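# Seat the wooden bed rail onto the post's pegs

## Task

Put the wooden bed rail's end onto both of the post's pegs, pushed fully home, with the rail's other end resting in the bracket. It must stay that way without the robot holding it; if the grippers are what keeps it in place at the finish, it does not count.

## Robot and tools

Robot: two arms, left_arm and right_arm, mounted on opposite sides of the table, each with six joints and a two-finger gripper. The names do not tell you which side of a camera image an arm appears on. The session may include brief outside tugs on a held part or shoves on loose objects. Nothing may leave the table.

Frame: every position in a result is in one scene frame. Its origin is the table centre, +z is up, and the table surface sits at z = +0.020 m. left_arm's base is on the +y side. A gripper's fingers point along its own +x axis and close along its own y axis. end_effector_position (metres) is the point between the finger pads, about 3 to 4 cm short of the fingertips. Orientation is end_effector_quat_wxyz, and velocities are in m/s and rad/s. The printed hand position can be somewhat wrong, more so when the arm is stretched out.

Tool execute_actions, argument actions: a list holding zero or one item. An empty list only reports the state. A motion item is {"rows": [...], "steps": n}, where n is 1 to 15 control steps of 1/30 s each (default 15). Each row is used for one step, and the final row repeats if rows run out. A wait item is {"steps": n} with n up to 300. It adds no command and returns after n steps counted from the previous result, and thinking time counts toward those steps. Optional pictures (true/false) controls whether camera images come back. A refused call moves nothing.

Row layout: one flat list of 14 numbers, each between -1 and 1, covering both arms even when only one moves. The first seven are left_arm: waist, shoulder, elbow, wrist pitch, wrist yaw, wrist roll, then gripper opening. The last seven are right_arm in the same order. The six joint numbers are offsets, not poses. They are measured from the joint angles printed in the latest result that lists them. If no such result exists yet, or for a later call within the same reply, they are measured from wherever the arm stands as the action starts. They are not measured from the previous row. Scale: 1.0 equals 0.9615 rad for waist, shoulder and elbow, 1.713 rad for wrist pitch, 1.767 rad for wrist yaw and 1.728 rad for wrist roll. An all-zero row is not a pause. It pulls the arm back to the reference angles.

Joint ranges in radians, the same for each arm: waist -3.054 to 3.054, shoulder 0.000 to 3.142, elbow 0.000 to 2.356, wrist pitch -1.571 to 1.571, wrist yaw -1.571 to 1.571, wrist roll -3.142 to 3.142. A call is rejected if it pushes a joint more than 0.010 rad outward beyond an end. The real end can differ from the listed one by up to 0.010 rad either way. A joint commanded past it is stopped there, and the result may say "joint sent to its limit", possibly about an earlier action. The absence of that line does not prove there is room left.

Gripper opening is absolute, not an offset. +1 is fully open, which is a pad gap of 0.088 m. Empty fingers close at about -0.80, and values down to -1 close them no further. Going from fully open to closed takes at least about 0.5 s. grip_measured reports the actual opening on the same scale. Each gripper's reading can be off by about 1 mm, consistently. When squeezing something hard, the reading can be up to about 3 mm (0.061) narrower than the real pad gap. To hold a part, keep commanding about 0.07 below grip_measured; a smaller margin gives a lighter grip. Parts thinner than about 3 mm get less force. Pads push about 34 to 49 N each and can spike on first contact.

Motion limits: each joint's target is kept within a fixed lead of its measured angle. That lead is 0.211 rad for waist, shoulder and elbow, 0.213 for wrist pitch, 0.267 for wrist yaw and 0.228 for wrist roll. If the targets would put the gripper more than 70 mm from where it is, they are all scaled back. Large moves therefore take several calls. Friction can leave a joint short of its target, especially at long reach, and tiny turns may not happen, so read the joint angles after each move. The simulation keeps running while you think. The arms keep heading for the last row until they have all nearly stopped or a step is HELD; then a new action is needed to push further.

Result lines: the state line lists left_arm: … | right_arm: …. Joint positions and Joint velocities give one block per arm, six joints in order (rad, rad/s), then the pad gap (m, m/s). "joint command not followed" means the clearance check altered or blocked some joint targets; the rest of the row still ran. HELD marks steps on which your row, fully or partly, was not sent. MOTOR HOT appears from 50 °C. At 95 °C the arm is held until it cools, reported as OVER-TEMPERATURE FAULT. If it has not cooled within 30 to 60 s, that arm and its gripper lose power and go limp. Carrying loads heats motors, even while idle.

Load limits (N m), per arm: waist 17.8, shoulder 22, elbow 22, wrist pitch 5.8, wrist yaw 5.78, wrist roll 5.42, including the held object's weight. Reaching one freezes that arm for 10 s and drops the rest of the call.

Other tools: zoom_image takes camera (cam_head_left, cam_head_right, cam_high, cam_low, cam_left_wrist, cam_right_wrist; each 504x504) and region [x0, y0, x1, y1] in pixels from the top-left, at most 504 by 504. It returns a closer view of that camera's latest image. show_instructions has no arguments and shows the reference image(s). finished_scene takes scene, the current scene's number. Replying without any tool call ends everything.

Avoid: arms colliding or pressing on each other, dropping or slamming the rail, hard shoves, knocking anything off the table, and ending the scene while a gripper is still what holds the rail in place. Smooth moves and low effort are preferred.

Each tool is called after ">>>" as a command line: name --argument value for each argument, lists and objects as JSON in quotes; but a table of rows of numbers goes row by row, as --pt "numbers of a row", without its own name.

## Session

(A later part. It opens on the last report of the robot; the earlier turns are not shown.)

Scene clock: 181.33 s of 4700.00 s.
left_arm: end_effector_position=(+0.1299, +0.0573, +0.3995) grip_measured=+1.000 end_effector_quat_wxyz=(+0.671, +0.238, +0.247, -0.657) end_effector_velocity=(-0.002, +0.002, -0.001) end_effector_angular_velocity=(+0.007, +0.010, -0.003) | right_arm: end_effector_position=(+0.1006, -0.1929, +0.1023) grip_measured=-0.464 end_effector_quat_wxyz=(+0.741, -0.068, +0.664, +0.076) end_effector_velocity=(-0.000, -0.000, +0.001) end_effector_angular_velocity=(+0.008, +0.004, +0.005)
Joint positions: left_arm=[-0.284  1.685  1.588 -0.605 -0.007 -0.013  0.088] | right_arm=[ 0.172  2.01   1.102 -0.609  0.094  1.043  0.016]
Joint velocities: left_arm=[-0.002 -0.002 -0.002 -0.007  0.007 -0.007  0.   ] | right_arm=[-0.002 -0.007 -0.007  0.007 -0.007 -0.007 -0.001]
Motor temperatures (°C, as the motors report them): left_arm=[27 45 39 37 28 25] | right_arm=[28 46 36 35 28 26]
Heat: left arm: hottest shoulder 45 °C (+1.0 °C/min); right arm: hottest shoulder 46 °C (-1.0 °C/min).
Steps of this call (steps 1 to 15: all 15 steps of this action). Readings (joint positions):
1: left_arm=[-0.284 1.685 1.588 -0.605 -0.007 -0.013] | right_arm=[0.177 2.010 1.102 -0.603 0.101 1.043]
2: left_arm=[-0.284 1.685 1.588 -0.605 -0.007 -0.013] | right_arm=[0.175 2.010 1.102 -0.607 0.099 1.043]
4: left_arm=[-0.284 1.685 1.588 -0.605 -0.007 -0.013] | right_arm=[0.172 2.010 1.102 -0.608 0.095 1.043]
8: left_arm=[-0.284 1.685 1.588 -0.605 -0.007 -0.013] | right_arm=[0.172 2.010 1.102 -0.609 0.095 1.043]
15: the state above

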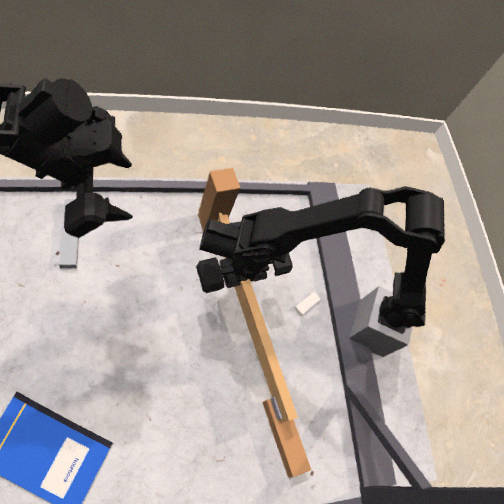

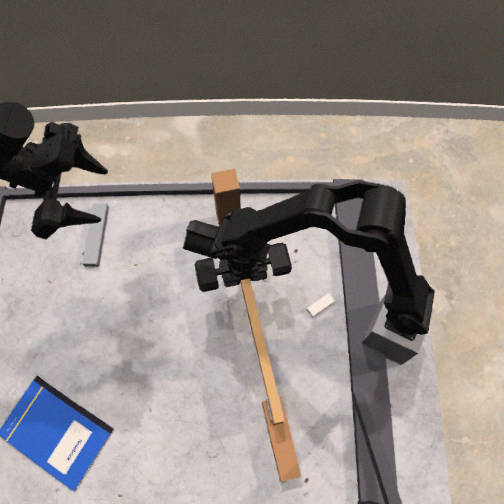

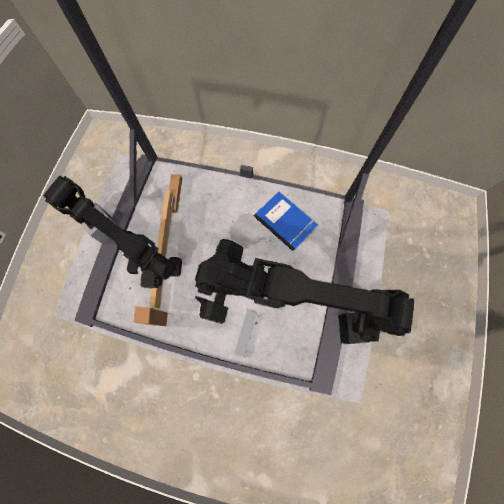

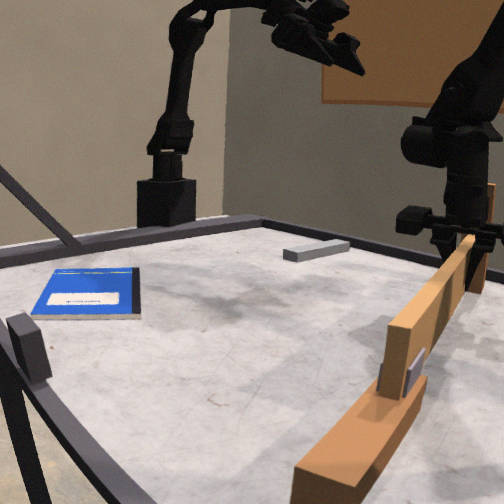

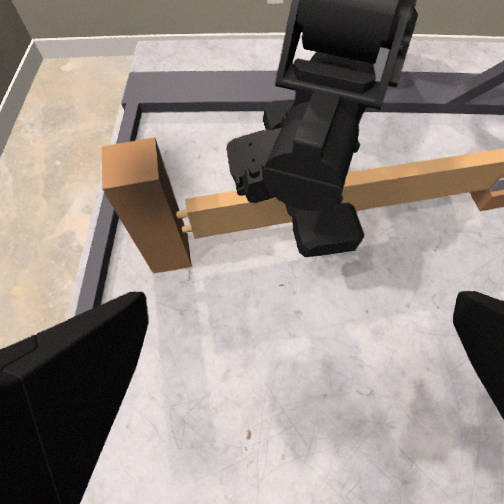

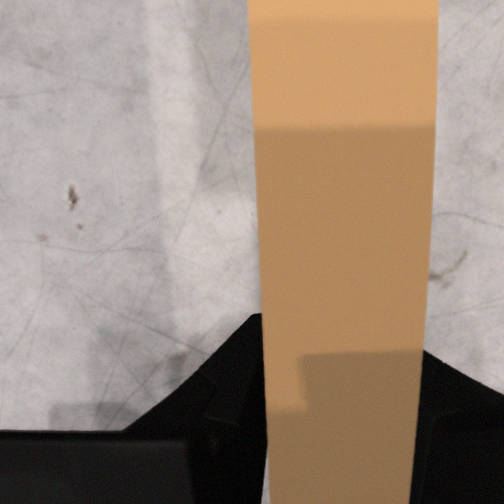

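>>> execute_actions --actions '[{"rows": [[0,0,0,0,0,0,1,0.03,0,0,0,0.012,0,-0.7],[0,0,0,0,0,0,1,0.03,0,0,0,0.012,0,-0.7],[0,0,0,0,0,0,1,0.03,0,0,0,0.012,0,-0.7],[0,0,0,0,0,0,1,0.03,0,0,0,0.012,0,-0.7],[0,0,0,0,0,0,1,0.03,0.025,0,0.012,0.008,0,-0.7]], "steps": 15}]' --pictures false

>>> execute_actions --actions '[{"rows": [[0,0,0,0,0,0,1,-0.045,0,0,-0.008,0.01,0,-0.7]], "steps": 15}]' --pictures false

>>> execute_actions --actions '[{"rows": [[0,0,0,0,0,0,1,-0.045,0,0,-0.012,0.015,0,-0.7]], "steps": 15}]'

>>> zoom_image --camera "cam_left_wrist" --region '[150, 160, 270, 280]'

Scene clock: 190.27 s of 4700.00 s.
left_arm: end_effector_position=(+0.1299, +0.0573, +0.3995) grip_measured=+1.000 end_effector_quat_wxyz=(+0.671, +0.238, +0.247, -0.657) end_effector_velocity=(-0.000, +0.001, -0.003) end_effector_angular_velocity=(+0.012, +0.001, +0.008) | right_arm: end_effector_position=(+0.0964, -0.1890, +0.0989) grip_measured=-0.464 end_effector_quat_wxyz=(+0.745, -0.074, +0.658, +0.082) end_effector_velocity=(-0.002, +0.000, +0.001) end_effector_angular_velocity=(-0.001, +0.008, +0.010)
Joint positions: left_arm=[-0.284  1.685  1.588 -0.605 -0.007 -0.013  0.088] | right_arm=[ 0.193  2.022  1.102 -0.591  0.108  1.045  0.016]
Joint velocities: left_arm=[-0.002  0.002 -0.002 -0.007 -0.007 -0.007  0.   ] | right_arm=[ 0.002 -0.002  0.002 -0.007 -0.007 -0.007  0.   ]
Motor temperatures (°C, as the motors report them): left_arm=[27 46 39 37 28 25] | right_arm=[28 46 36 34 28 26]
Heat: left arm: hottest shoulder 46 °C (+2.0 °C/min); right arm: hottest shoulder 46 °C (-4.0 °C/min).
Steps of this call (steps 1 to 15: the robot went on to your last target; steps 16 to 90: nothing new was sent; then 5.43 s passed at rest; steps 91 to 105: all 15 steps of this action). Readings (joint positions):
91: left_arm=[-0.284 1.685 1.588 -0.605 -0.007 -0.013] | right_arm=[0.176 2.010 1.102 -0.609 0.100 1.043]
92: left_arm=[-0.284 1.685 1.588 -0.605 -0.007 -0.013] | right_arm=[0.181 2.010 1.102 -0.610 0.111 1.045]
94: left_arm=[-0.284 1.685 1.588 -0.605 -0.007 -0.013] | right_arm=[0.186 2.010 1.102 -0.610 0.114 1.045]
98: left_arm=[-0.284 1.685 1.588 -0.605 -0.007 -0.013] | right_arm=[0.191 2.018 1.102 -0.595 0.110 1.045]
105: the state above

Scene clock: 190.77 s of 4700.00 s.
left_arm: end_effector_position=(+0.1299, +0.0573, +0.3995) grip_measured=+1.000 end_effector_quat_wxyz=(+0.671, +0.238, +0.247, -0.657) end_effector_velocity=(+0.002, +0.001, -0.003) end_effector_angular_velocity=(+0.012, -0.008, +0.019) | right_arm: end_effector_position=(+0.1007, -0.1931, +0.0986) grip_measured=-0.464 end_effector_quat_wxyz=(+0.740, -0.069, +0.665, +0.073) end_effector_velocity=(-0.003, -0.001, +0.000) end_effector_angular_velocity=(-0.005, +0.009, +0.010)
Joint positions: left_arm=[-0.284  1.685  1.588 -0.605 -0.007 -0.013  0.088] | right_arm=[ 0.172  2.022  1.102 -0.602  0.095  1.045  0.016]
Joint velocities: left_arm=[-0.002  0.002 -0.002 -0.007 -0.022 -0.007  0.   ] | right_arm=[ 0.002 -0.002 -0.002 -0.007 -0.007 -0.007 -0.   ]
Motor temperatures (°C, as the motors report them): left_arm=[27 46 39 37 28 25] | right_arm=[28 46 36 34 28 26]
Heat: left arm: hottest shoulder 46 °C (+2.0 °C/min); right arm: hottest shoulder 46 °C (-4.0 °C/min).
Steps of this call (steps 1 to 15: all 15 steps of this action). Readings (joint positions):
1: left_arm=[-0.284 1.685 1.588 -0.605 -0.007 -0.013] | right_arm=[0.189 2.022 1.102 -0.593 0.104 1.045]
2: left_arm=[-0.284 1.685 1.588 -0.605 -0.007 -0.013] | right_arm=[0.183 2.022 1.102 -0.597 0.103 1.045]
4: left_arm=[-0.284 1.685 1.588 -0.605 -0.007 -0.013] | right_arm=[0.172 2.022 1.102 -0.601 0.095 1.045]
8: left_arm=[-0.284 1.685 1.588 -0.605 -0.007 -0.013] | right_arm=[0.172 2.022 1.102 -0.602 0.095 1.045]
15: the state above

Scene clock: 191.27 s of 4700.00 s.
left_arm: end_effector_position=(+0.1299, +0.0573, +0.3995) grip_measured=+1.000 end_effector_quat_wxyz=(+0.671, +0.238, +0.247, -0.657) end_effector_velocity=(+0.002, +0.004, -0.004) end_effector_angular_velocity=(+0.022, -0.010, +0.003) | right_arm: end_effector_position=(+0.1012, -0.1955, +0.0984) grip_measured=-0.464 end_effector_quat_wxyz=(+0.737, -0.069, +0.669, +0.069) end_effector_velocity=(-0.001, -0.003, -0.001) end_effector_angular_velocity=(-0.010, +0.011, +0.005)
Joint positions: left_arm=[-0.284  1.685  1.588 -0.605 -0.007 -0.013  0.088] | right_arm=[ 0.165  2.022  1.102 -0.611  0.088  1.045  0.016]
Joint velocities: left_arm=[ 0.002 -0.002 -0.002 -0.022 -0.007  0.007  0.   ] | right_arm=[-0.002  0.002 -0.002 -0.007 -0.007 -0.007 -0.   ]
Motor temperatures (°C, as the motors report them): left_arm=[27 46 39 37 28 25] | right_arm=[28 46 36 34 28 26]
Heat: left arm: hottest shoulder 46 °C (+2.0 °C/min); right arm: hottest shoulder 46 °C (-4.0 °C/min).
Steps of this call (steps 1 to 15: all 15 steps of this action). Readings (joint positions):
1: left_arm=[-0.284 1.685 1.588 -0.605 -0.007 -0.013] | right_arm=[0.170 2.022 1.102 -0.605 0.094 1.045]
2: left_arm=[-0.284 1.685 1.588 -0.605 -0.007 -0.013] | right_arm=[0.167 2.022 1.102 -0.609 0.093 1.045]
4: left_arm=[-0.284 1.685 1.588 -0.605 -0.007 -0.013] | right_arm=[0.165 2.022 1.102 -0.611 0.089 1.045]
8: left_arm=[-0.284 1.685 1.588 -0.605 -0.007 -0.013] | right_arm=[0.165 2.022 1.102 -0.611 0.089 1.045]
15: the state above

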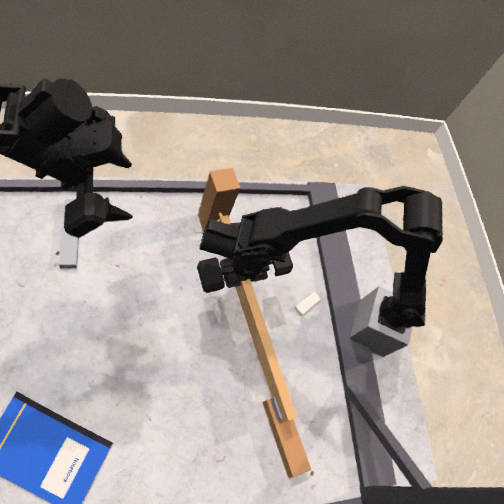

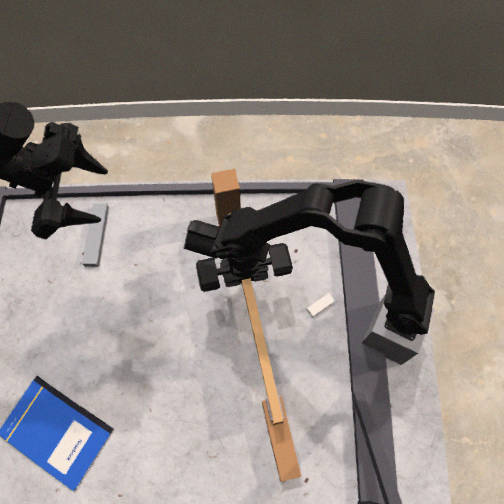

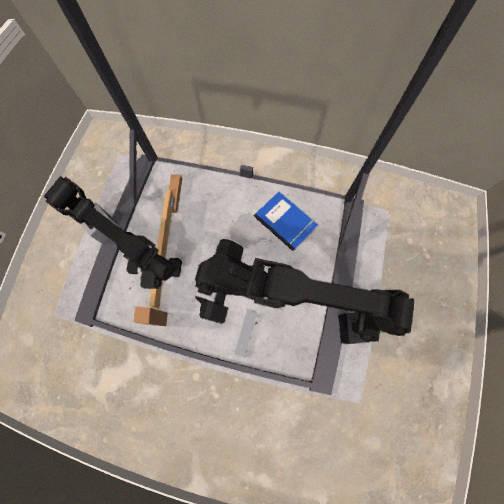

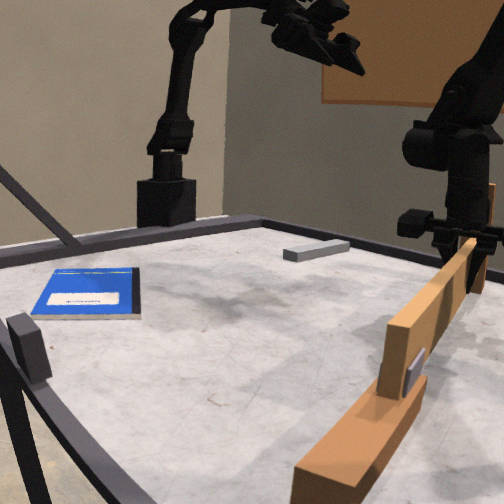

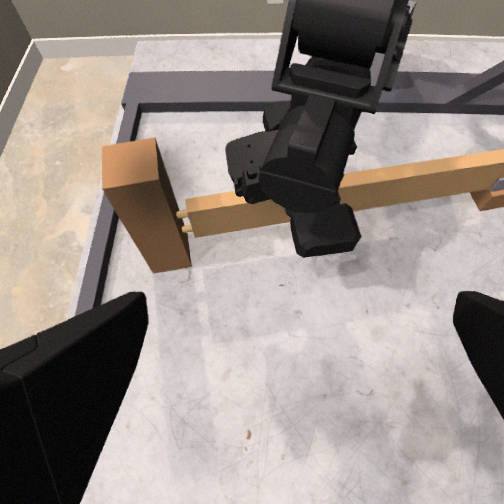

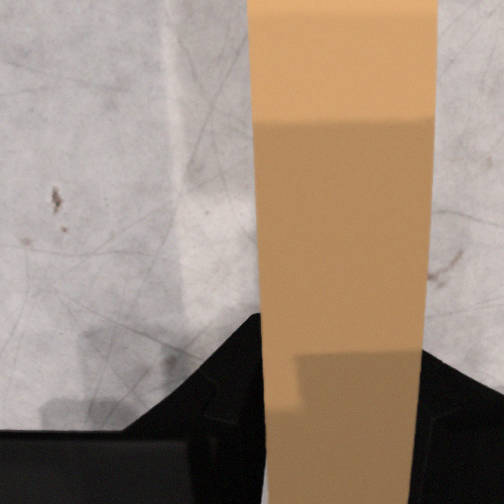

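Region (150, 160, 270, 280) of cam_left_wrist's 504x504 image, scaled by 4.200, with more detail than that image has.

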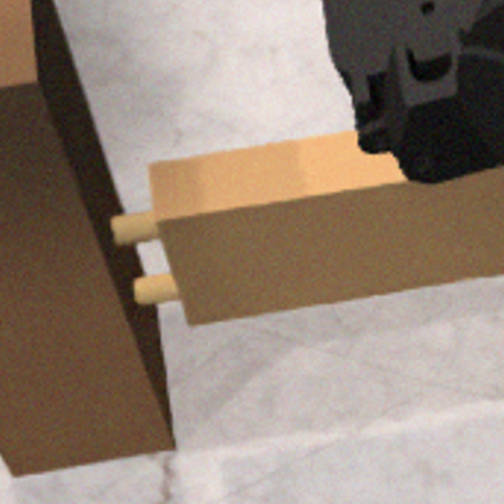

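>>> execute_actions --actions '[{"rows": [[0,0,0,0,0,0,1,0.03,0,0,0,0.012,0,-0.7],[0,0,0,0,0,0,1,0.03,0,0,0,0.012,0,-0.7],[0,0,0,0,0,0,1,0.03,0,0,0,0.012,0,-0.7],[0,0,0,0,0,0,1,0.03,0,0,0,0.012,0,-0.7],[0,0,0,0,0,0,1,0.03,0.035,0.05,0.012,0.012,0,-0.7]], "steps": 15}]' --pictures false

>>> execute_actions --actions '[{"rows": [[0,0,0,0,0,0,1,-0.04,0,0,0.003,0.01,0,-0.7]], "steps": 15}]' --pictures false

>>> execute_actions --actions '[{"rows": [[0,0,0,0,0,0,1,-0.04,0,0,-0.008,0.015,0,-0.7]], "steps": 15}]' --pictures false

>>> execute_actions --actions '[{"rows": [[0,0,0,0,0,0,1,-0.04,0,0,-0.008,0.015,0,-0.7]], "steps": 15}]'

>>> zoom_image --camera "cam_left_wrist" --region '[150, 160, 270, 280]'

Scene clock: 202.77 s of 4700.00 s.
left_arm: end_effector_position=(+0.1299, +0.0573, +0.3995) grip_measured=+1.000 end_effector_quat_wxyz=(+0.671, +0.238, +0.247, -0.657) end_effector_velocity=(-0.000, +0.001, +0.001) end_effector_angular_velocity=(+0.002, +0.001, +0.008) | right_arm: end_effector_position=(+0.0985, -0.1858, +0.0974) grip_measured=-0.464 end_effector_quat_wxyz=(+0.743, -0.076, +0.660, +0.079) end_effector_velocity=(-0.001, -0.001, -0.000) end_effector_angular_velocity=(-0.006, +0.009, +0.005)
Joint positions: left_arm=[-0.284  1.685  1.588 -0.605 -0.007 -0.013  0.088] | right_arm=[ 0.189  2.042  1.126 -0.604  0.106  1.044  0.016]
Joint velocities: left_arm=[-0.002 -0.002  0.002 -0.007 -0.007 -0.007  0.   ] | right_arm=[-0.002  0.002  0.002 -0.007 -0.007 -0.007 -0.   ]
Motor temperatures (°C, as the motors report them): left_arm=[27 46 39 37 28 25] | right_arm=[29 46 36 33 29 26]
Heat: left arm: hottest shoulder 46 °C (+1.0 °C/min); right arm: hottest shoulder 46 °C (-2.0 °C/min).
Steps of this call (steps 1 to 15: the robot went on to your last target; steps 16 to 90: nothing new was sent; then 8.00 s passed at rest; steps 91 to 105: all 15 steps of this action). Readings (joint positions):
91: left_arm=[-0.284 1.685 1.588 -0.605 -0.007 -0.013] | right_arm=[0.168 2.022 1.102 -0.611 0.094 1.045]
92: left_arm=[-0.284 1.685 1.588 -0.605 -0.007 -0.013] | right_arm=[0.174 2.022 1.102 -0.612 0.104 1.047]
94: left_arm=[-0.284 1.685 1.588 -0.605 -0.007 -0.013] | right_arm=[0.178 2.022 1.102 -0.611 0.108 1.048]
98: left_arm=[-0.284 1.685 1.588 -0.605 -0.007 -0.013] | right_arm=[0.188 2.039 1.124 -0.604 0.106 1.045]
105: the state above

Scene clock: 203.27 s of 4700.00 s.
left_arm: end_effector_position=(+0.1299, +0.0573, +0.3995) grip_measured=+1.000 end_effector_quat_wxyz=(+0.671, +0.238, +0.247, -0.657) end_effector_velocity=(-0.002, +0.003, -0.001) end_effector_angular_velocity=(+0.007, +0.010, -0.003) | right_arm: end_effector_position=(+0.0992, -0.1863, +0.0972) grip_measured=-0.464 end_effector_quat_wxyz=(+0.739, -0.073, +0.665, +0.079) end_effector_velocity=(+0.003, -0.003, +0.000) end_effector_angular_velocity=(-0.012, -0.005, +0.014)
Joint positions: left_arm=[-0.284  1.685  1.588 -0.605 -0.007 -0.013  0.088] | right_arm=[ 0.181  2.042  1.126 -0.604  0.093  1.041  0.016]
Joint velocities: left_arm=[-0.002 -0.007 -0.007 -0.007  0.007 -0.007  0.   ] | right_arm=[-0.007 -0.002 -0.002 -0.007  0.007 -0.022 -0.   ]
Motor temperatures (°C, as the motors report them): left_arm=[27 46 39 37 28 25] | right_arm=[29 46 36 33 29 26]
Heat: left arm: hottest shoulder 46 °C (+1.0 °C/min); right arm: hottest shoulder 46 °C (-2.0 °C/min).
Steps of this call (steps 1 to 15: all 15 steps of this action). Readings (joint positions):
1: left_arm=[-0.284 1.685 1.588 -0.605 -0.007 -0.013] | right_arm=[0.186 2.042 1.126 -0.604 0.102 1.043]
2: left_arm=[-0.284 1.685 1.588 -0.605 -0.007 -0.013] | right_arm=[0.183 2.042 1.126 -0.604 0.096 1.042]
4: left_arm=[-0.284 1.685 1.588 -0.605 -0.007 -0.013] | right_arm=[0.181 2.042 1.126 -0.604 0.093 1.041]
8: left_arm=[-0.284 1.685 1.588 -0.605 -0.007 -0.013] | right_arm=[0.181 2.042 1.126 -0.604 0.093 1.041]
15: the state above

Scene clock: 203.77 s of 4700.00 s.
left_arm: end_effector_position=(+0.1299, +0.0573, +0.3995) grip_measured=+1.000 end_effector_quat_wxyz=(+0.671, +0.238, +0.247, -0.657) end_effector_velocity=(-0.000, +0.001, -0.003) end_effector_angular_velocity=(+0.012, +0.001, +0.008) | right_arm: end_effector_position=(+0.1000, -0.1892, +0.0970) grip_measured=-0.464 end_effector_quat_wxyz=(+0.736, -0.075, +0.668, +0.075) end_effector_velocity=(-0.002, -0.001, +0.002) end_effector_angular_velocity=(+0.001, +0.008, -0.005)
Joint positions: left_arm=[-0.284  1.685  1.588 -0.605 -0.007 -0.013  0.088] | right_arm=[ 0.174  2.042  1.126 -0.615  0.088  1.038  0.016]
Joint velocities: left_arm=[-0.002  0.002 -0.002 -0.007 -0.007 -0.007  0.   ] | right_arm=[ 0.002 -0.007 -0.002 -0.007 -0.007  0.007 -0.   ]
Motor temperatures (°C, as the motors report them): left_arm=[27 46 39 37 28 25] | right_arm=[29 46 36 33 29 26]
Heat: left arm: hottest shoulder 46 °C (+1.0 °C/min); right arm: hottest shoulder 46 °C (-2.0 °C/min).
Steps of this call (steps 1 to 15: all 15 steps of this action). Readings (joint positions):
1: left_arm=[-0.284 1.685 1.588 -0.605 -0.007 -0.013] | right_arm=[0.180 2.042 1.126 -0.606 0.092 1.040]
2: left_arm=[-0.284 1.685 1.588 -0.605 -0.007 -0.013] | right_arm=[0.179 2.042 1.126 -0.606 0.090 1.039]
4: left_arm=[-0.284 1.685 1.588 -0.605 -0.007 -0.013] | right_arm=[0.177 2.042 1.126 -0.610 0.089 1.038]
8: left_arm=[-0.284 1.685 1.588 -0.605 -0.007 -0.013] | right_arm=[0.174 2.042 1.126 -0.615 0.088 1.038]
15: the state above

Scene clock: 204.27 s of 4700.00 s.
left_arm: end_effector_position=(+0.1299, +0.0573, +0.3995) grip_measured=+1.000 end_effector_quat_wxyz=(+0.671, +0.238, +0.247, -0.657) end_effector_velocity=(-0.002, +0.002, -0.001) end_effector_angular_velocity=(+0.007, +0.010, -0.003) | right_arm: end_effector_position=(+0.1006, -0.1913, +0.0969) grip_measured=-0.464 end_effector_quat_wxyz=(+0.735, -0.075, +0.671, +0.071) end_effector_velocity=(+0.001, -0.003, -0.001) end_effector_angular_velocity=(-0.015, -0.003, +0.005)
Joint positions: left_arm=[-0.284  1.685  1.588 -0.605 -0.007 -0.013  0.088] | right_arm=[ 0.169  2.042  1.126 -0.623  0.085  1.038  0.016]
Joint velocities: left_arm=[-0.002 -0.002 -0.002 -0.007  0.007 -0.007  0.   ] | right_arm=[-0.002  0.002 -0.002 -0.007  0.007 -0.007 -0.   ]
Motor temperatures (°C, as the motors report them): left_arm=[27 46 39 37 28 25] | right_arm=[29 46 36 33 29 26]
Heat: left arm: hottest shoulder 46 °C (+1.0 °C/min); right arm: hottest shoulder 46 °C (-2.0 °C/min).
Steps of this call (steps 1 to 15: all 15 steps of this action). Readings (joint positions):
1: left_arm=[-0.284 1.685 1.588 -0.605 -0.007 -0.013] | right_arm=[0.173 2.042 1.126 -0.616 0.087 1.038]
2: left_arm=[-0.284 1.685 1.588 -0.605 -0.007 -0.013] | right_arm=[0.173 2.042 1.126 -0.617 0.086 1.038]
4: left_arm=[-0.284 1.685 1.588 -0.605 -0.007 -0.013] | right_arm=[0.169 2.042 1.126 -0.623 0.086 1.038]
8: left_arm=[-0.284 1.685 1.588 -0.605 -0.007 -0.013] | right_arm=[0.169 2.042 1.126 -0.623 0.085 1.038]
15: the state above

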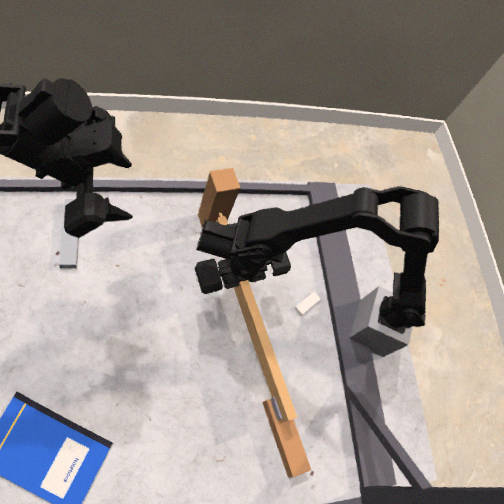

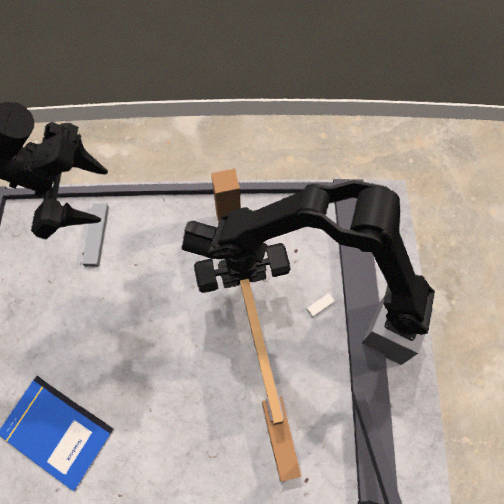

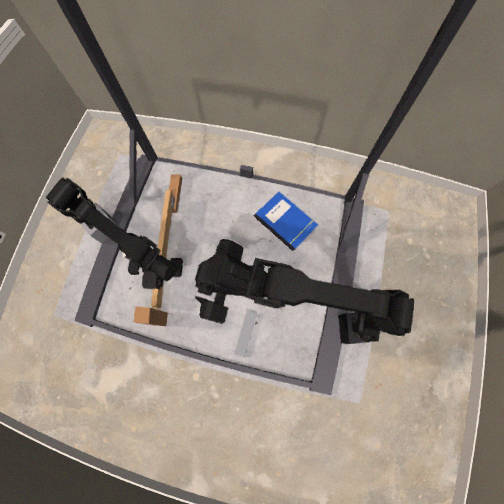

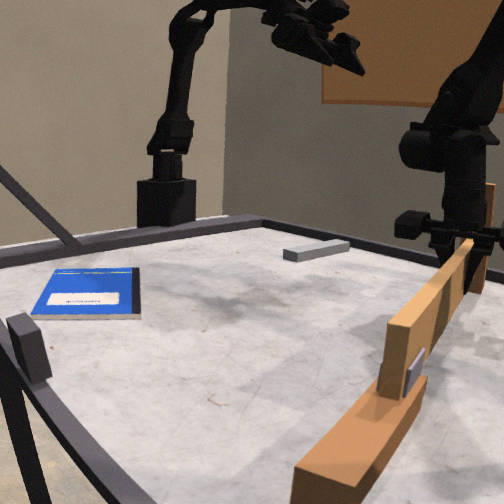

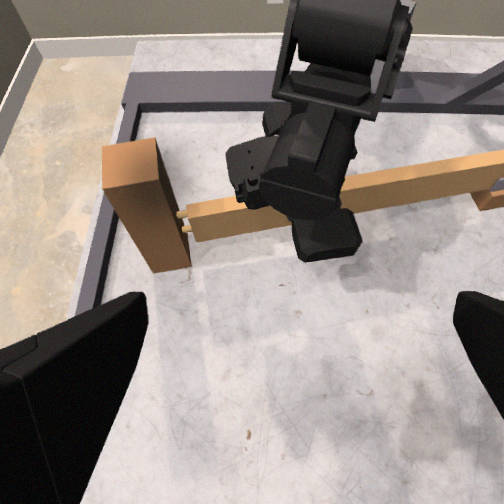

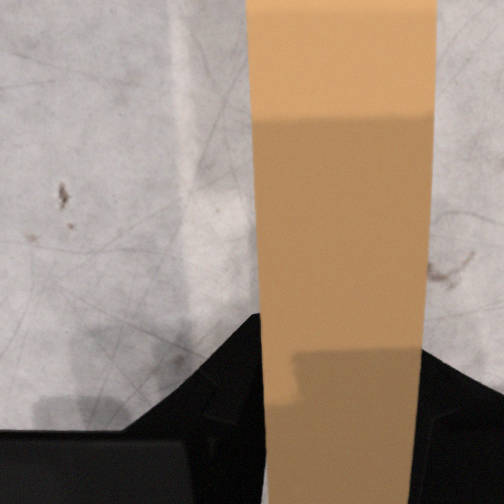

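Region (150, 160, 270, 280) of cam_left_wrist's 504x504 image, scaled by 4.200, with more detail than that image has.

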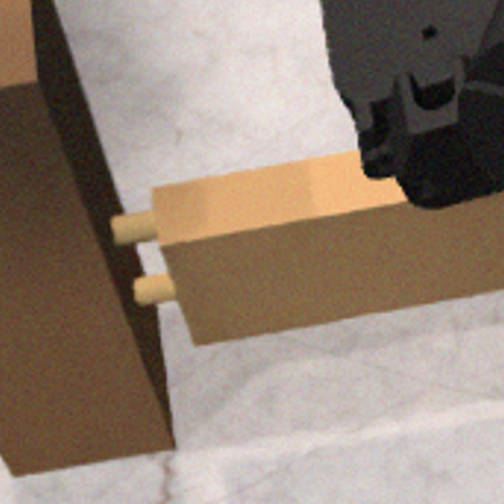

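>>> execute_actions --actions '[{"rows": [[0,0,0,0,0,0,1,0.035,0,0,0,0.012,0,-0.7],[0,0,0,0,0,0,1,0.035,0,0,0,0.012,0,-0.7],[0,0,0,0,0,0,1,0.035,0,0,0,0.012,0,-0.7],[0,0,0,0,0,0,1,0.035,0,0,0,0.012,0,-0.7],[0,0,0,0,0,0,1,0.035,-0.045,-0.045,0.033,0.02,0,-0.7]], "steps": 15}]'

>>> zoom_image --camera "cam_left_wrist" --region '[150, 160, 270, 280]'

>>> zoom_image --camera "cam_head_right" --region '[170, 160, 290, 280]'

Scene clock: 212.70 s of 4700.00 s.
left_arm: end_effector_position=(+0.1299, +0.0573, +0.3995) grip_measured=+1.000 end_effector_quat_wxyz=(+0.671, +0.238, +0.247, -0.657) end_effector_velocity=(+0.002, +0.002, -0.001) end_effector_angular_velocity=(+0.007, -0.010, +0.003) | right_arm: end_effector_position=(+0.0959, -0.1871, +0.0987) grip_measured=-0.464 end_effector_quat_wxyz=(+0.747, -0.072, +0.655, +0.089) end_effector_velocity=(-0.003, -0.003, -0.001) end_effector_angular_velocity=(+0.001, +0.008, -0.004)
Joint positions: left_arm=[-0.284  1.685  1.588 -0.605 -0.007 -0.013  0.088] | right_arm=[ 0.196  2.018  1.094 -0.572  0.109  1.04   0.016]
Joint velocities: left_arm=[ 0.002 -0.002 -0.002 -0.007 -0.007  0.007  0.   ] | right_arm=[ 0.002 -0.007 -0.017  0.007 -0.007  0.007  0.   ]
Motor temperatures (°C, as the motors report them): left_arm=[27 46 40 37 28 25] | right_arm=[29 46 35 33 29 26]
Heat: left arm: hottest shoulder 46 °C (+1.0 °C/min); right arm: hottest shoulder 46 °C (-1.0 °C/min).
Steps of this call (steps 1 to 15: the robot went on to your last target; steps 16 to 90: nothing new was sent; then 4.93 s passed at rest; steps 91 to 105: all 15 steps of this action). Readings (joint positions):
91: left_arm=[-0.284 1.685 1.588 -0.605 -0.007 -0.013] | right_arm=[0.174 2.042 1.126 -0.623 0.091 1.038]
92: left_arm=[-0.284 1.685 1.588 -0.605 -0.007 -0.013] | right_arm=[0.180 2.042 1.126 -0.623 0.102 1.039]
94: left_arm=[-0.284 1.685 1.588 -0.605 -0.007 -0.013] | right_arm=[0.186 2.042 1.126 -0.623 0.104 1.040]
98: left_arm=[-0.284 1.685 1.588 -0.605 -0.007 -0.013] | right_arm=[0.193 2.026 1.102 -0.584 0.107 1.040]
105: the state above

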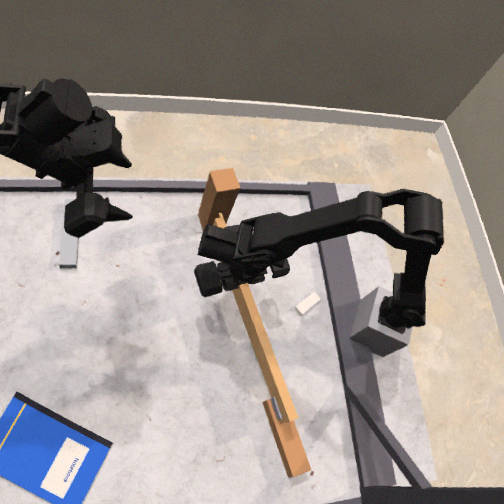

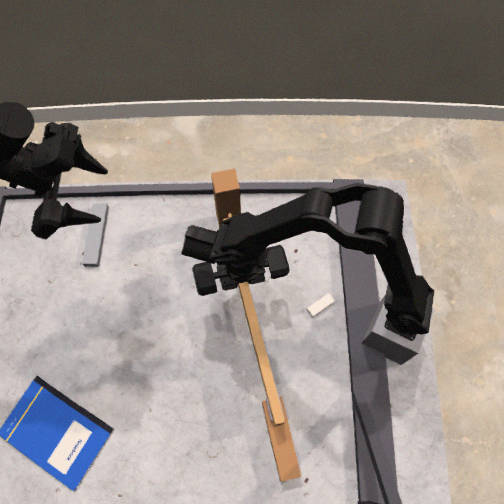

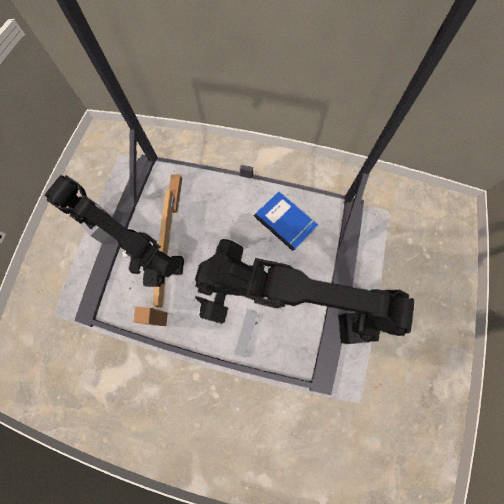

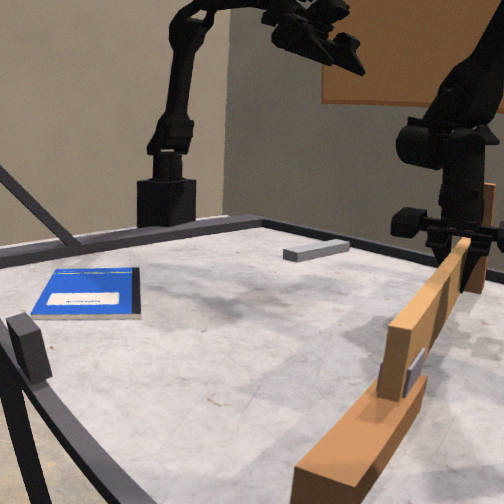

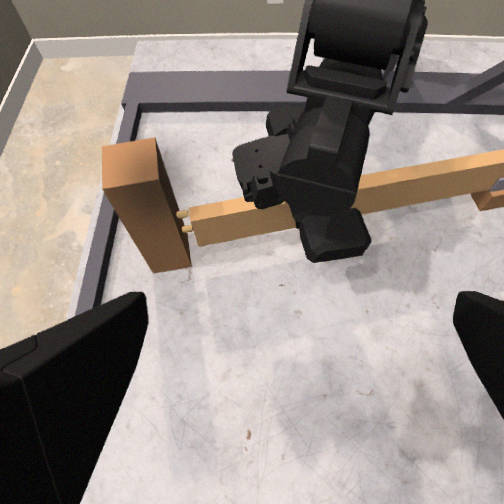

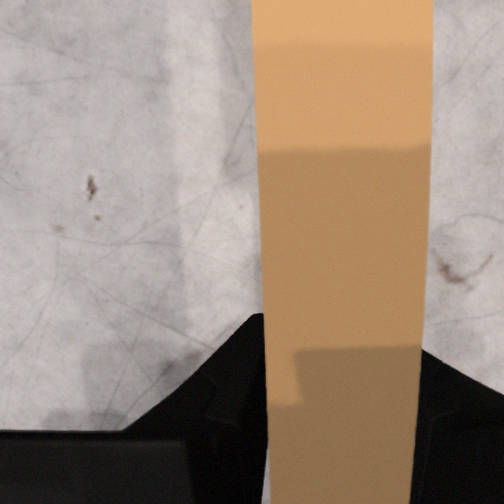

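Region (150, 160, 270, 280) of cam_left_wrist's 504x504 image, scaled by 4.200, with more detail than that image has.

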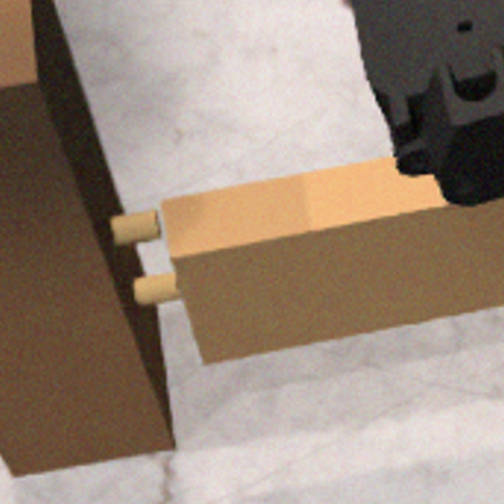

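Region (170, 160, 290, 280) of cam_head_right's 504x504 image, scaled by 4.200, with more detail than that image has.

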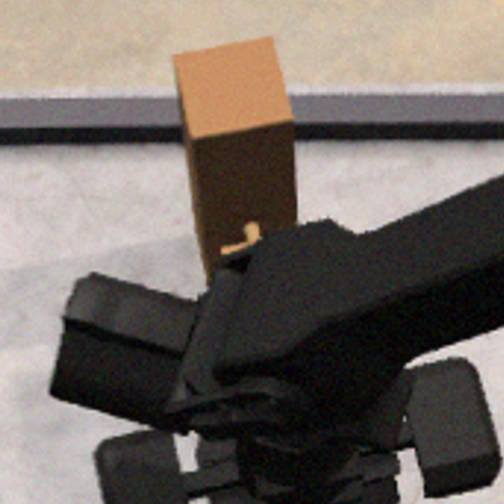

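>>> execute_actions --actions '[{"rows": [[0,0,0,0,0,0,1,0,-0.025,0,0,0.015,0,-0.7]], "steps": 15}]' --pictures false

>>> execute_actions --actions '[{"rows": [[0,0,0,0,0,0,1,-0.04,0,0,0.003,0.012,0,-0.7]], "steps": 15}]' --pictures false

>>> execute_actions --actions '[{"rows": [[0,0,0,0,0,0,1,-0.04,0,0,-0.006,0.015,0,-0.7]], "steps": 15}]' --pictures false

>>> execute_actions --actions '[{"rows": [[0,0,0,0,0,0,1,-0.04,0,0,-0.006,0.015,0,-0.7]], "steps": 15}]'

>>> zoom_image --camera "cam_left_wrist" --region '[150, 160, 270, 280]'

Scene clock: 218.33 s of 4700.00 s.
left_arm: end_effector_position=(+0.1299, +0.0573, +0.3995) grip_measured=+1.000 end_effector_quat_wxyz=(+0.671, +0.238, +0.247, -0.657) end_effector_velocity=(+0.002, +0.002, -0.001) end_effector_angular_velocity=(+0.007, -0.009, +0.019) | right_arm: end_effector_position=(+0.0962, -0.1874, +0.0994) grip_measured=-0.464 end_effector_quat_wxyz=(+0.748, -0.073, +0.654, +0.089) end_effector_velocity=(+0.001, +0.003, +0.001) end_effector_angular_velocity=(+0.013, +0.003, +0.005)
Joint positions: left_arm=[-0.284  1.685  1.588 -0.605 -0.007 -0.013  0.088] | right_arm=[ 0.197  2.016  1.093 -0.573  0.113  1.041  0.016]
Joint velocities: left_arm=[-0.002 -0.002 -0.002 -0.007 -0.022 -0.007  0.   ] | right_arm=[-0.002 -0.002  0.002  0.007 -0.007 -0.007 -0.   ]
Motor temperatures (°C, as the motors report them): left_arm=[27 46 40 37 28 25] | right_arm=[29 47 35 33 29 26]
Heat: left arm: hottest shoulder 46 °C (+1.0 °C/min); right arm: hottest shoulder 47 °C (-1.0 °C/min).
Steps of this call (steps 1 to 15: the robot went on to your last target; steps 16 to 90: nothing new was sent; then 2.13 s passed at rest; steps 91 to 105: all 15 steps of this action). Readings (joint positions):
91: left_arm=[-0.284 1.685 1.588 -0.605 -0.007 -0.013] | right_arm=[0.196 2.017 1.093 -0.571 0.110 1.040]
92: left_arm=[-0.284 1.685 1.588 -0.605 -0.007 -0.013] | right_arm=[0.196 2.017 1.093 -0.571 0.110 1.040]
94: left_arm=[-0.284 1.685 1.588 -0.605 -0.007 -0.013] | right_arm=[0.196 2.016 1.093 -0.572 0.111 1.040]
98: left_arm=[-0.284 1.685 1.588 -0.605 -0.007 -0.013] | right_arm=[0.197 2.016 1.093 -0.573 0.113 1.040]
105: the state above

Scene clock: 218.83 s of 4700.00 s.
left_arm: end_effector_position=(+0.1299, +0.0573, +0.3995) grip_measured=+1.000 end_effector_quat_wxyz=(+0.671, +0.238, +0.247, -0.657) end_effector_velocity=(-0.002, -0.000, +0.001) end_effector_angular_velocity=(-0.007, +0.010, -0.003) | right_arm: end_effector_position=(+0.0994, -0.1887, +0.0993) grip_measured=-0.464 end_effector_quat_wxyz=(+0.746, -0.067, +0.657, +0.085) end_effector_velocity=(-0.000, -0.000, +0.001) end_effector_angular_velocity=(-0.001, +0.007, +0.005)
Joint positions: left_arm=[-0.284  1.685  1.588 -0.605 -0.007 -0.013  0.088] | right_arm=[ 0.183  2.016  1.093 -0.574  0.103  1.041  0.016]
Joint velocities: left_arm=[-0.002 -0.002 -0.002  0.007  0.007 -0.007  0.   ] | right_arm=[-0.002 -0.002  0.002 -0.007 -0.007 -0.007  0.   ]
Motor temperatures (°C, as the motors report them): left_arm=[27 46 40 37 28 25] | right_arm=[29 47 35 33 29 26]
Heat: left arm: hottest shoulder 46 °C (+1.0 °C/min); right arm: hottest shoulder 47 °C (-1.0 °C/min).
Steps of this call (steps 1 to 15: all 15 steps of this action). Readings (joint positions):
1: left_arm=[-0.284 1.685 1.588 -0.605 -0.007 -0.013] | right_arm=[0.194 2.016 1.093 -0.573 0.113 1.041]
2: left_arm=[-0.284 1.685 1.588 -0.605 -0.007 -0.013] | right_arm=[0.189 2.016 1.093 -0.573 0.113 1.041]
4: left_arm=[-0.284 1.685 1.588 -0.605 -0.007 -0.013] | right_arm=[0.183 2.016 1.093 -0.574 0.103 1.041]
8: left_arm=[-0.284 1.685 1.588 -0.605 -0.007 -0.013] | right_arm=[0.183 2.016 1.093 -0.574 0.103 1.041]
15: the state above

Scene clock: 219.33 s of 4700.00 s.
left_arm: end_effector_position=(+0.1299, +0.0573, +0.3995) grip_measured=+1.000 end_effector_quat_wxyz=(+0.671, +0.238, +0.247, -0.657) end_effector_velocity=(+0.002, +0.003, -0.006) end_effector_angular_velocity=(+0.027, +0.001, +0.013) | right_arm: end_effector_position=(+0.1000, -0.1905, +0.0991) grip_measured=-0.464 end_effector_quat_wxyz=(+0.743, -0.066, +0.661, +0.082) end_effector_velocity=(+0.000, +0.001, +0.000) end_effector_angular_velocity=(+0.008, +0.004, +0.005)
Joint positions: left_arm=[-0.284  1.685  1.588 -0.605 -0.007 -0.013  0.088] | right_arm=[ 0.177  2.016  1.093 -0.58   0.097  1.041  0.016]
Joint velocities: left_arm=[ 0.002  0.002 -0.002 -0.022 -0.007 -0.007  0.   ] | right_arm=[-0.002 -0.002 -0.002  0.007 -0.007 -0.007 -0.   ]
Motor temperatures (°C, as the motors report them): left_arm=[27 46 40 37 28 25] | right_arm=[29 47 35 33 29 26]
Heat: left arm: hottest shoulder 46 °C (+1.0 °C/min); right arm: hottest shoulder 47 °C (-1.0 °C/min).
Steps of this call (steps 1 to 15: all 15 steps of this action). Readings (joint positions):
1: left_arm=[-0.284 1.685 1.588 -0.605 -0.007 -0.013] | right_arm=[0.181 2.016 1.093 -0.574 0.102 1.041]
2: left_arm=[-0.284 1.685 1.588 -0.605 -0.007 -0.013] | right_arm=[0.180 2.016 1.093 -0.575 0.099 1.041]
4: left_arm=[-0.284 1.685 1.588 -0.605 -0.007 -0.013] | right_arm=[0.177 2.016 1.093 -0.579 0.098 1.041]
8: left_arm=[-0.284 1.685 1.588 -0.605 -0.007 -0.013] | right_arm=[0.177 2.016 1.093 -0.580 0.097 1.041]
15: the state above

Scene clock: 219.83 s of 4700.00 s.
left_arm: end_effector_position=(+0.1299, +0.0573, +0.3995) grip_measured=+1.000 end_effector_quat_wxyz=(+0.671, +0.238, +0.247, -0.657) end_effector_velocity=(+0.004, +0.002, -0.001) end_effector_angular_velocity=(+0.008, -0.020, +0.015) | right_arm: end_effector_position=(+0.1003, -0.1919, +0.0989) grip_measured=-0.464 end_effector_quat_wxyz=(+0.741, -0.066, +0.663, +0.080) end_effector_velocity=(-0.004, -0.004, -0.000) end_effector_angular_velocity=(-0.018, +0.014, -0.004)
Joint positions: left_arm=[-0.284  1.685  1.588 -0.605 -0.007 -0.013  0.088] | right_arm=[ 0.172  2.016  1.093 -0.585  0.092  1.041  0.016]
Joint velocities: left_arm=[ 0.002 -0.002 -0.002 -0.007 -0.022  0.007  0.   ] | right_arm=[ 0.002 -0.002 -0.002 -0.022 -0.007  0.007  0.   ]
Motor temperatures (°C, as the motors report them): left_arm=[27 46 40 37 28 25] | right_arm=[29 47 35 33 29 26]
Heat: left arm: hottest shoulder 46 °C (+1.0 °C/min); right arm: hottest shoulder 47 °C (-1.0 °C/min).
Steps of this call (steps 1 to 15: all 15 steps of this action). Readings (joint positions):
1: left_arm=[-0.284 1.685 1.588 -0.605 -0.007 -0.013] | right_arm=[0.176 2.016 1.093 -0.581 0.096 1.041]
2: left_arm=[-0.284 1.685 1.588 -0.605 -0.007 -0.013] | right_arm=[0.174 2.016 1.093 -0.583 0.095 1.041]
4: left_arm=[-0.284 1.685 1.588 -0.605 -0.007 -0.013] | right_arm=[0.172 2.016 1.093 -0.585 0.092 1.041]
8: left_arm=[-0.284 1.685 1.588 -0.605 -0.007 -0.013] | right_arm=[0.172 2.016 1.093 -0.585 0.092 1.041]
15: the state above

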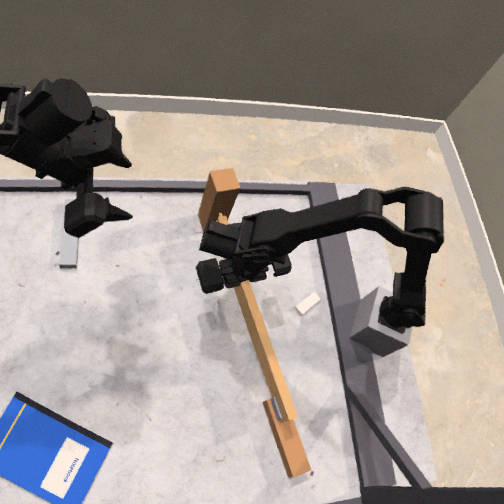

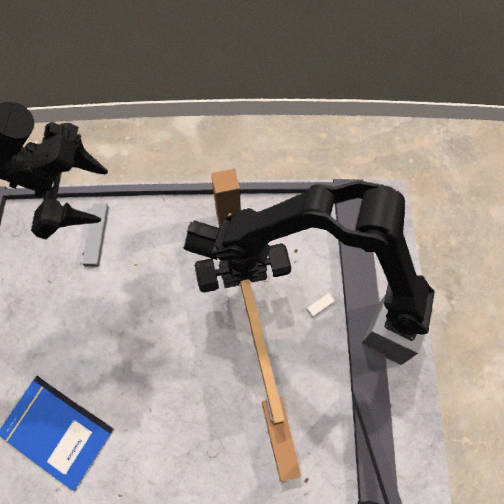

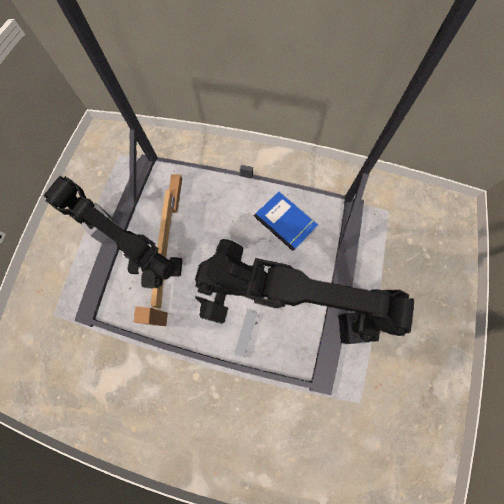

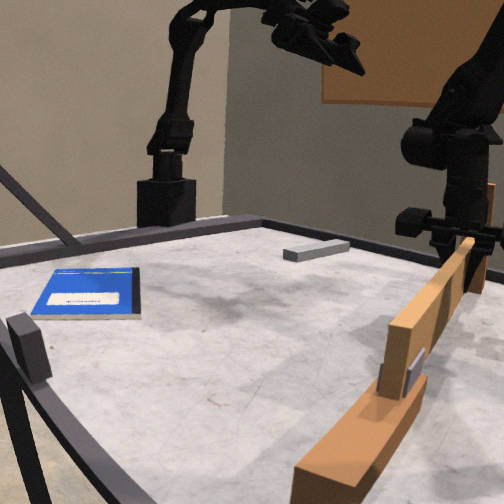

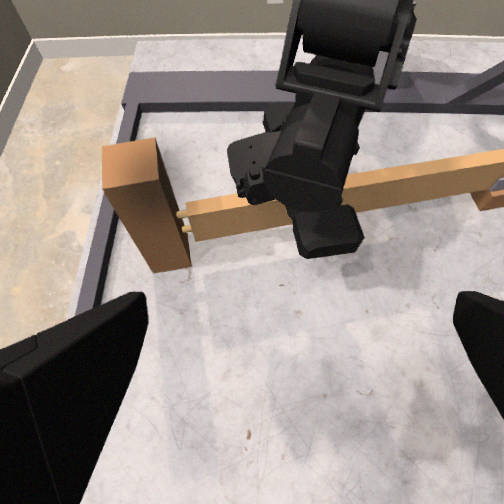

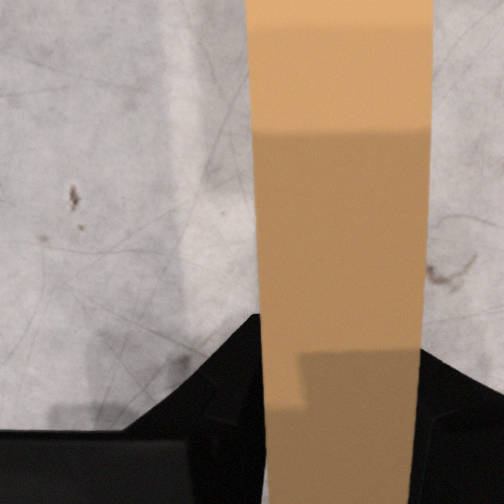

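Region (150, 160, 270, 280) of cam_left_wrist's 504x504 image, scaled by 4.200, with more detail than that image has.

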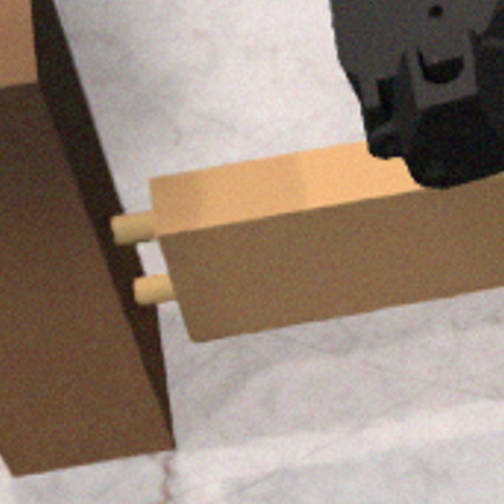

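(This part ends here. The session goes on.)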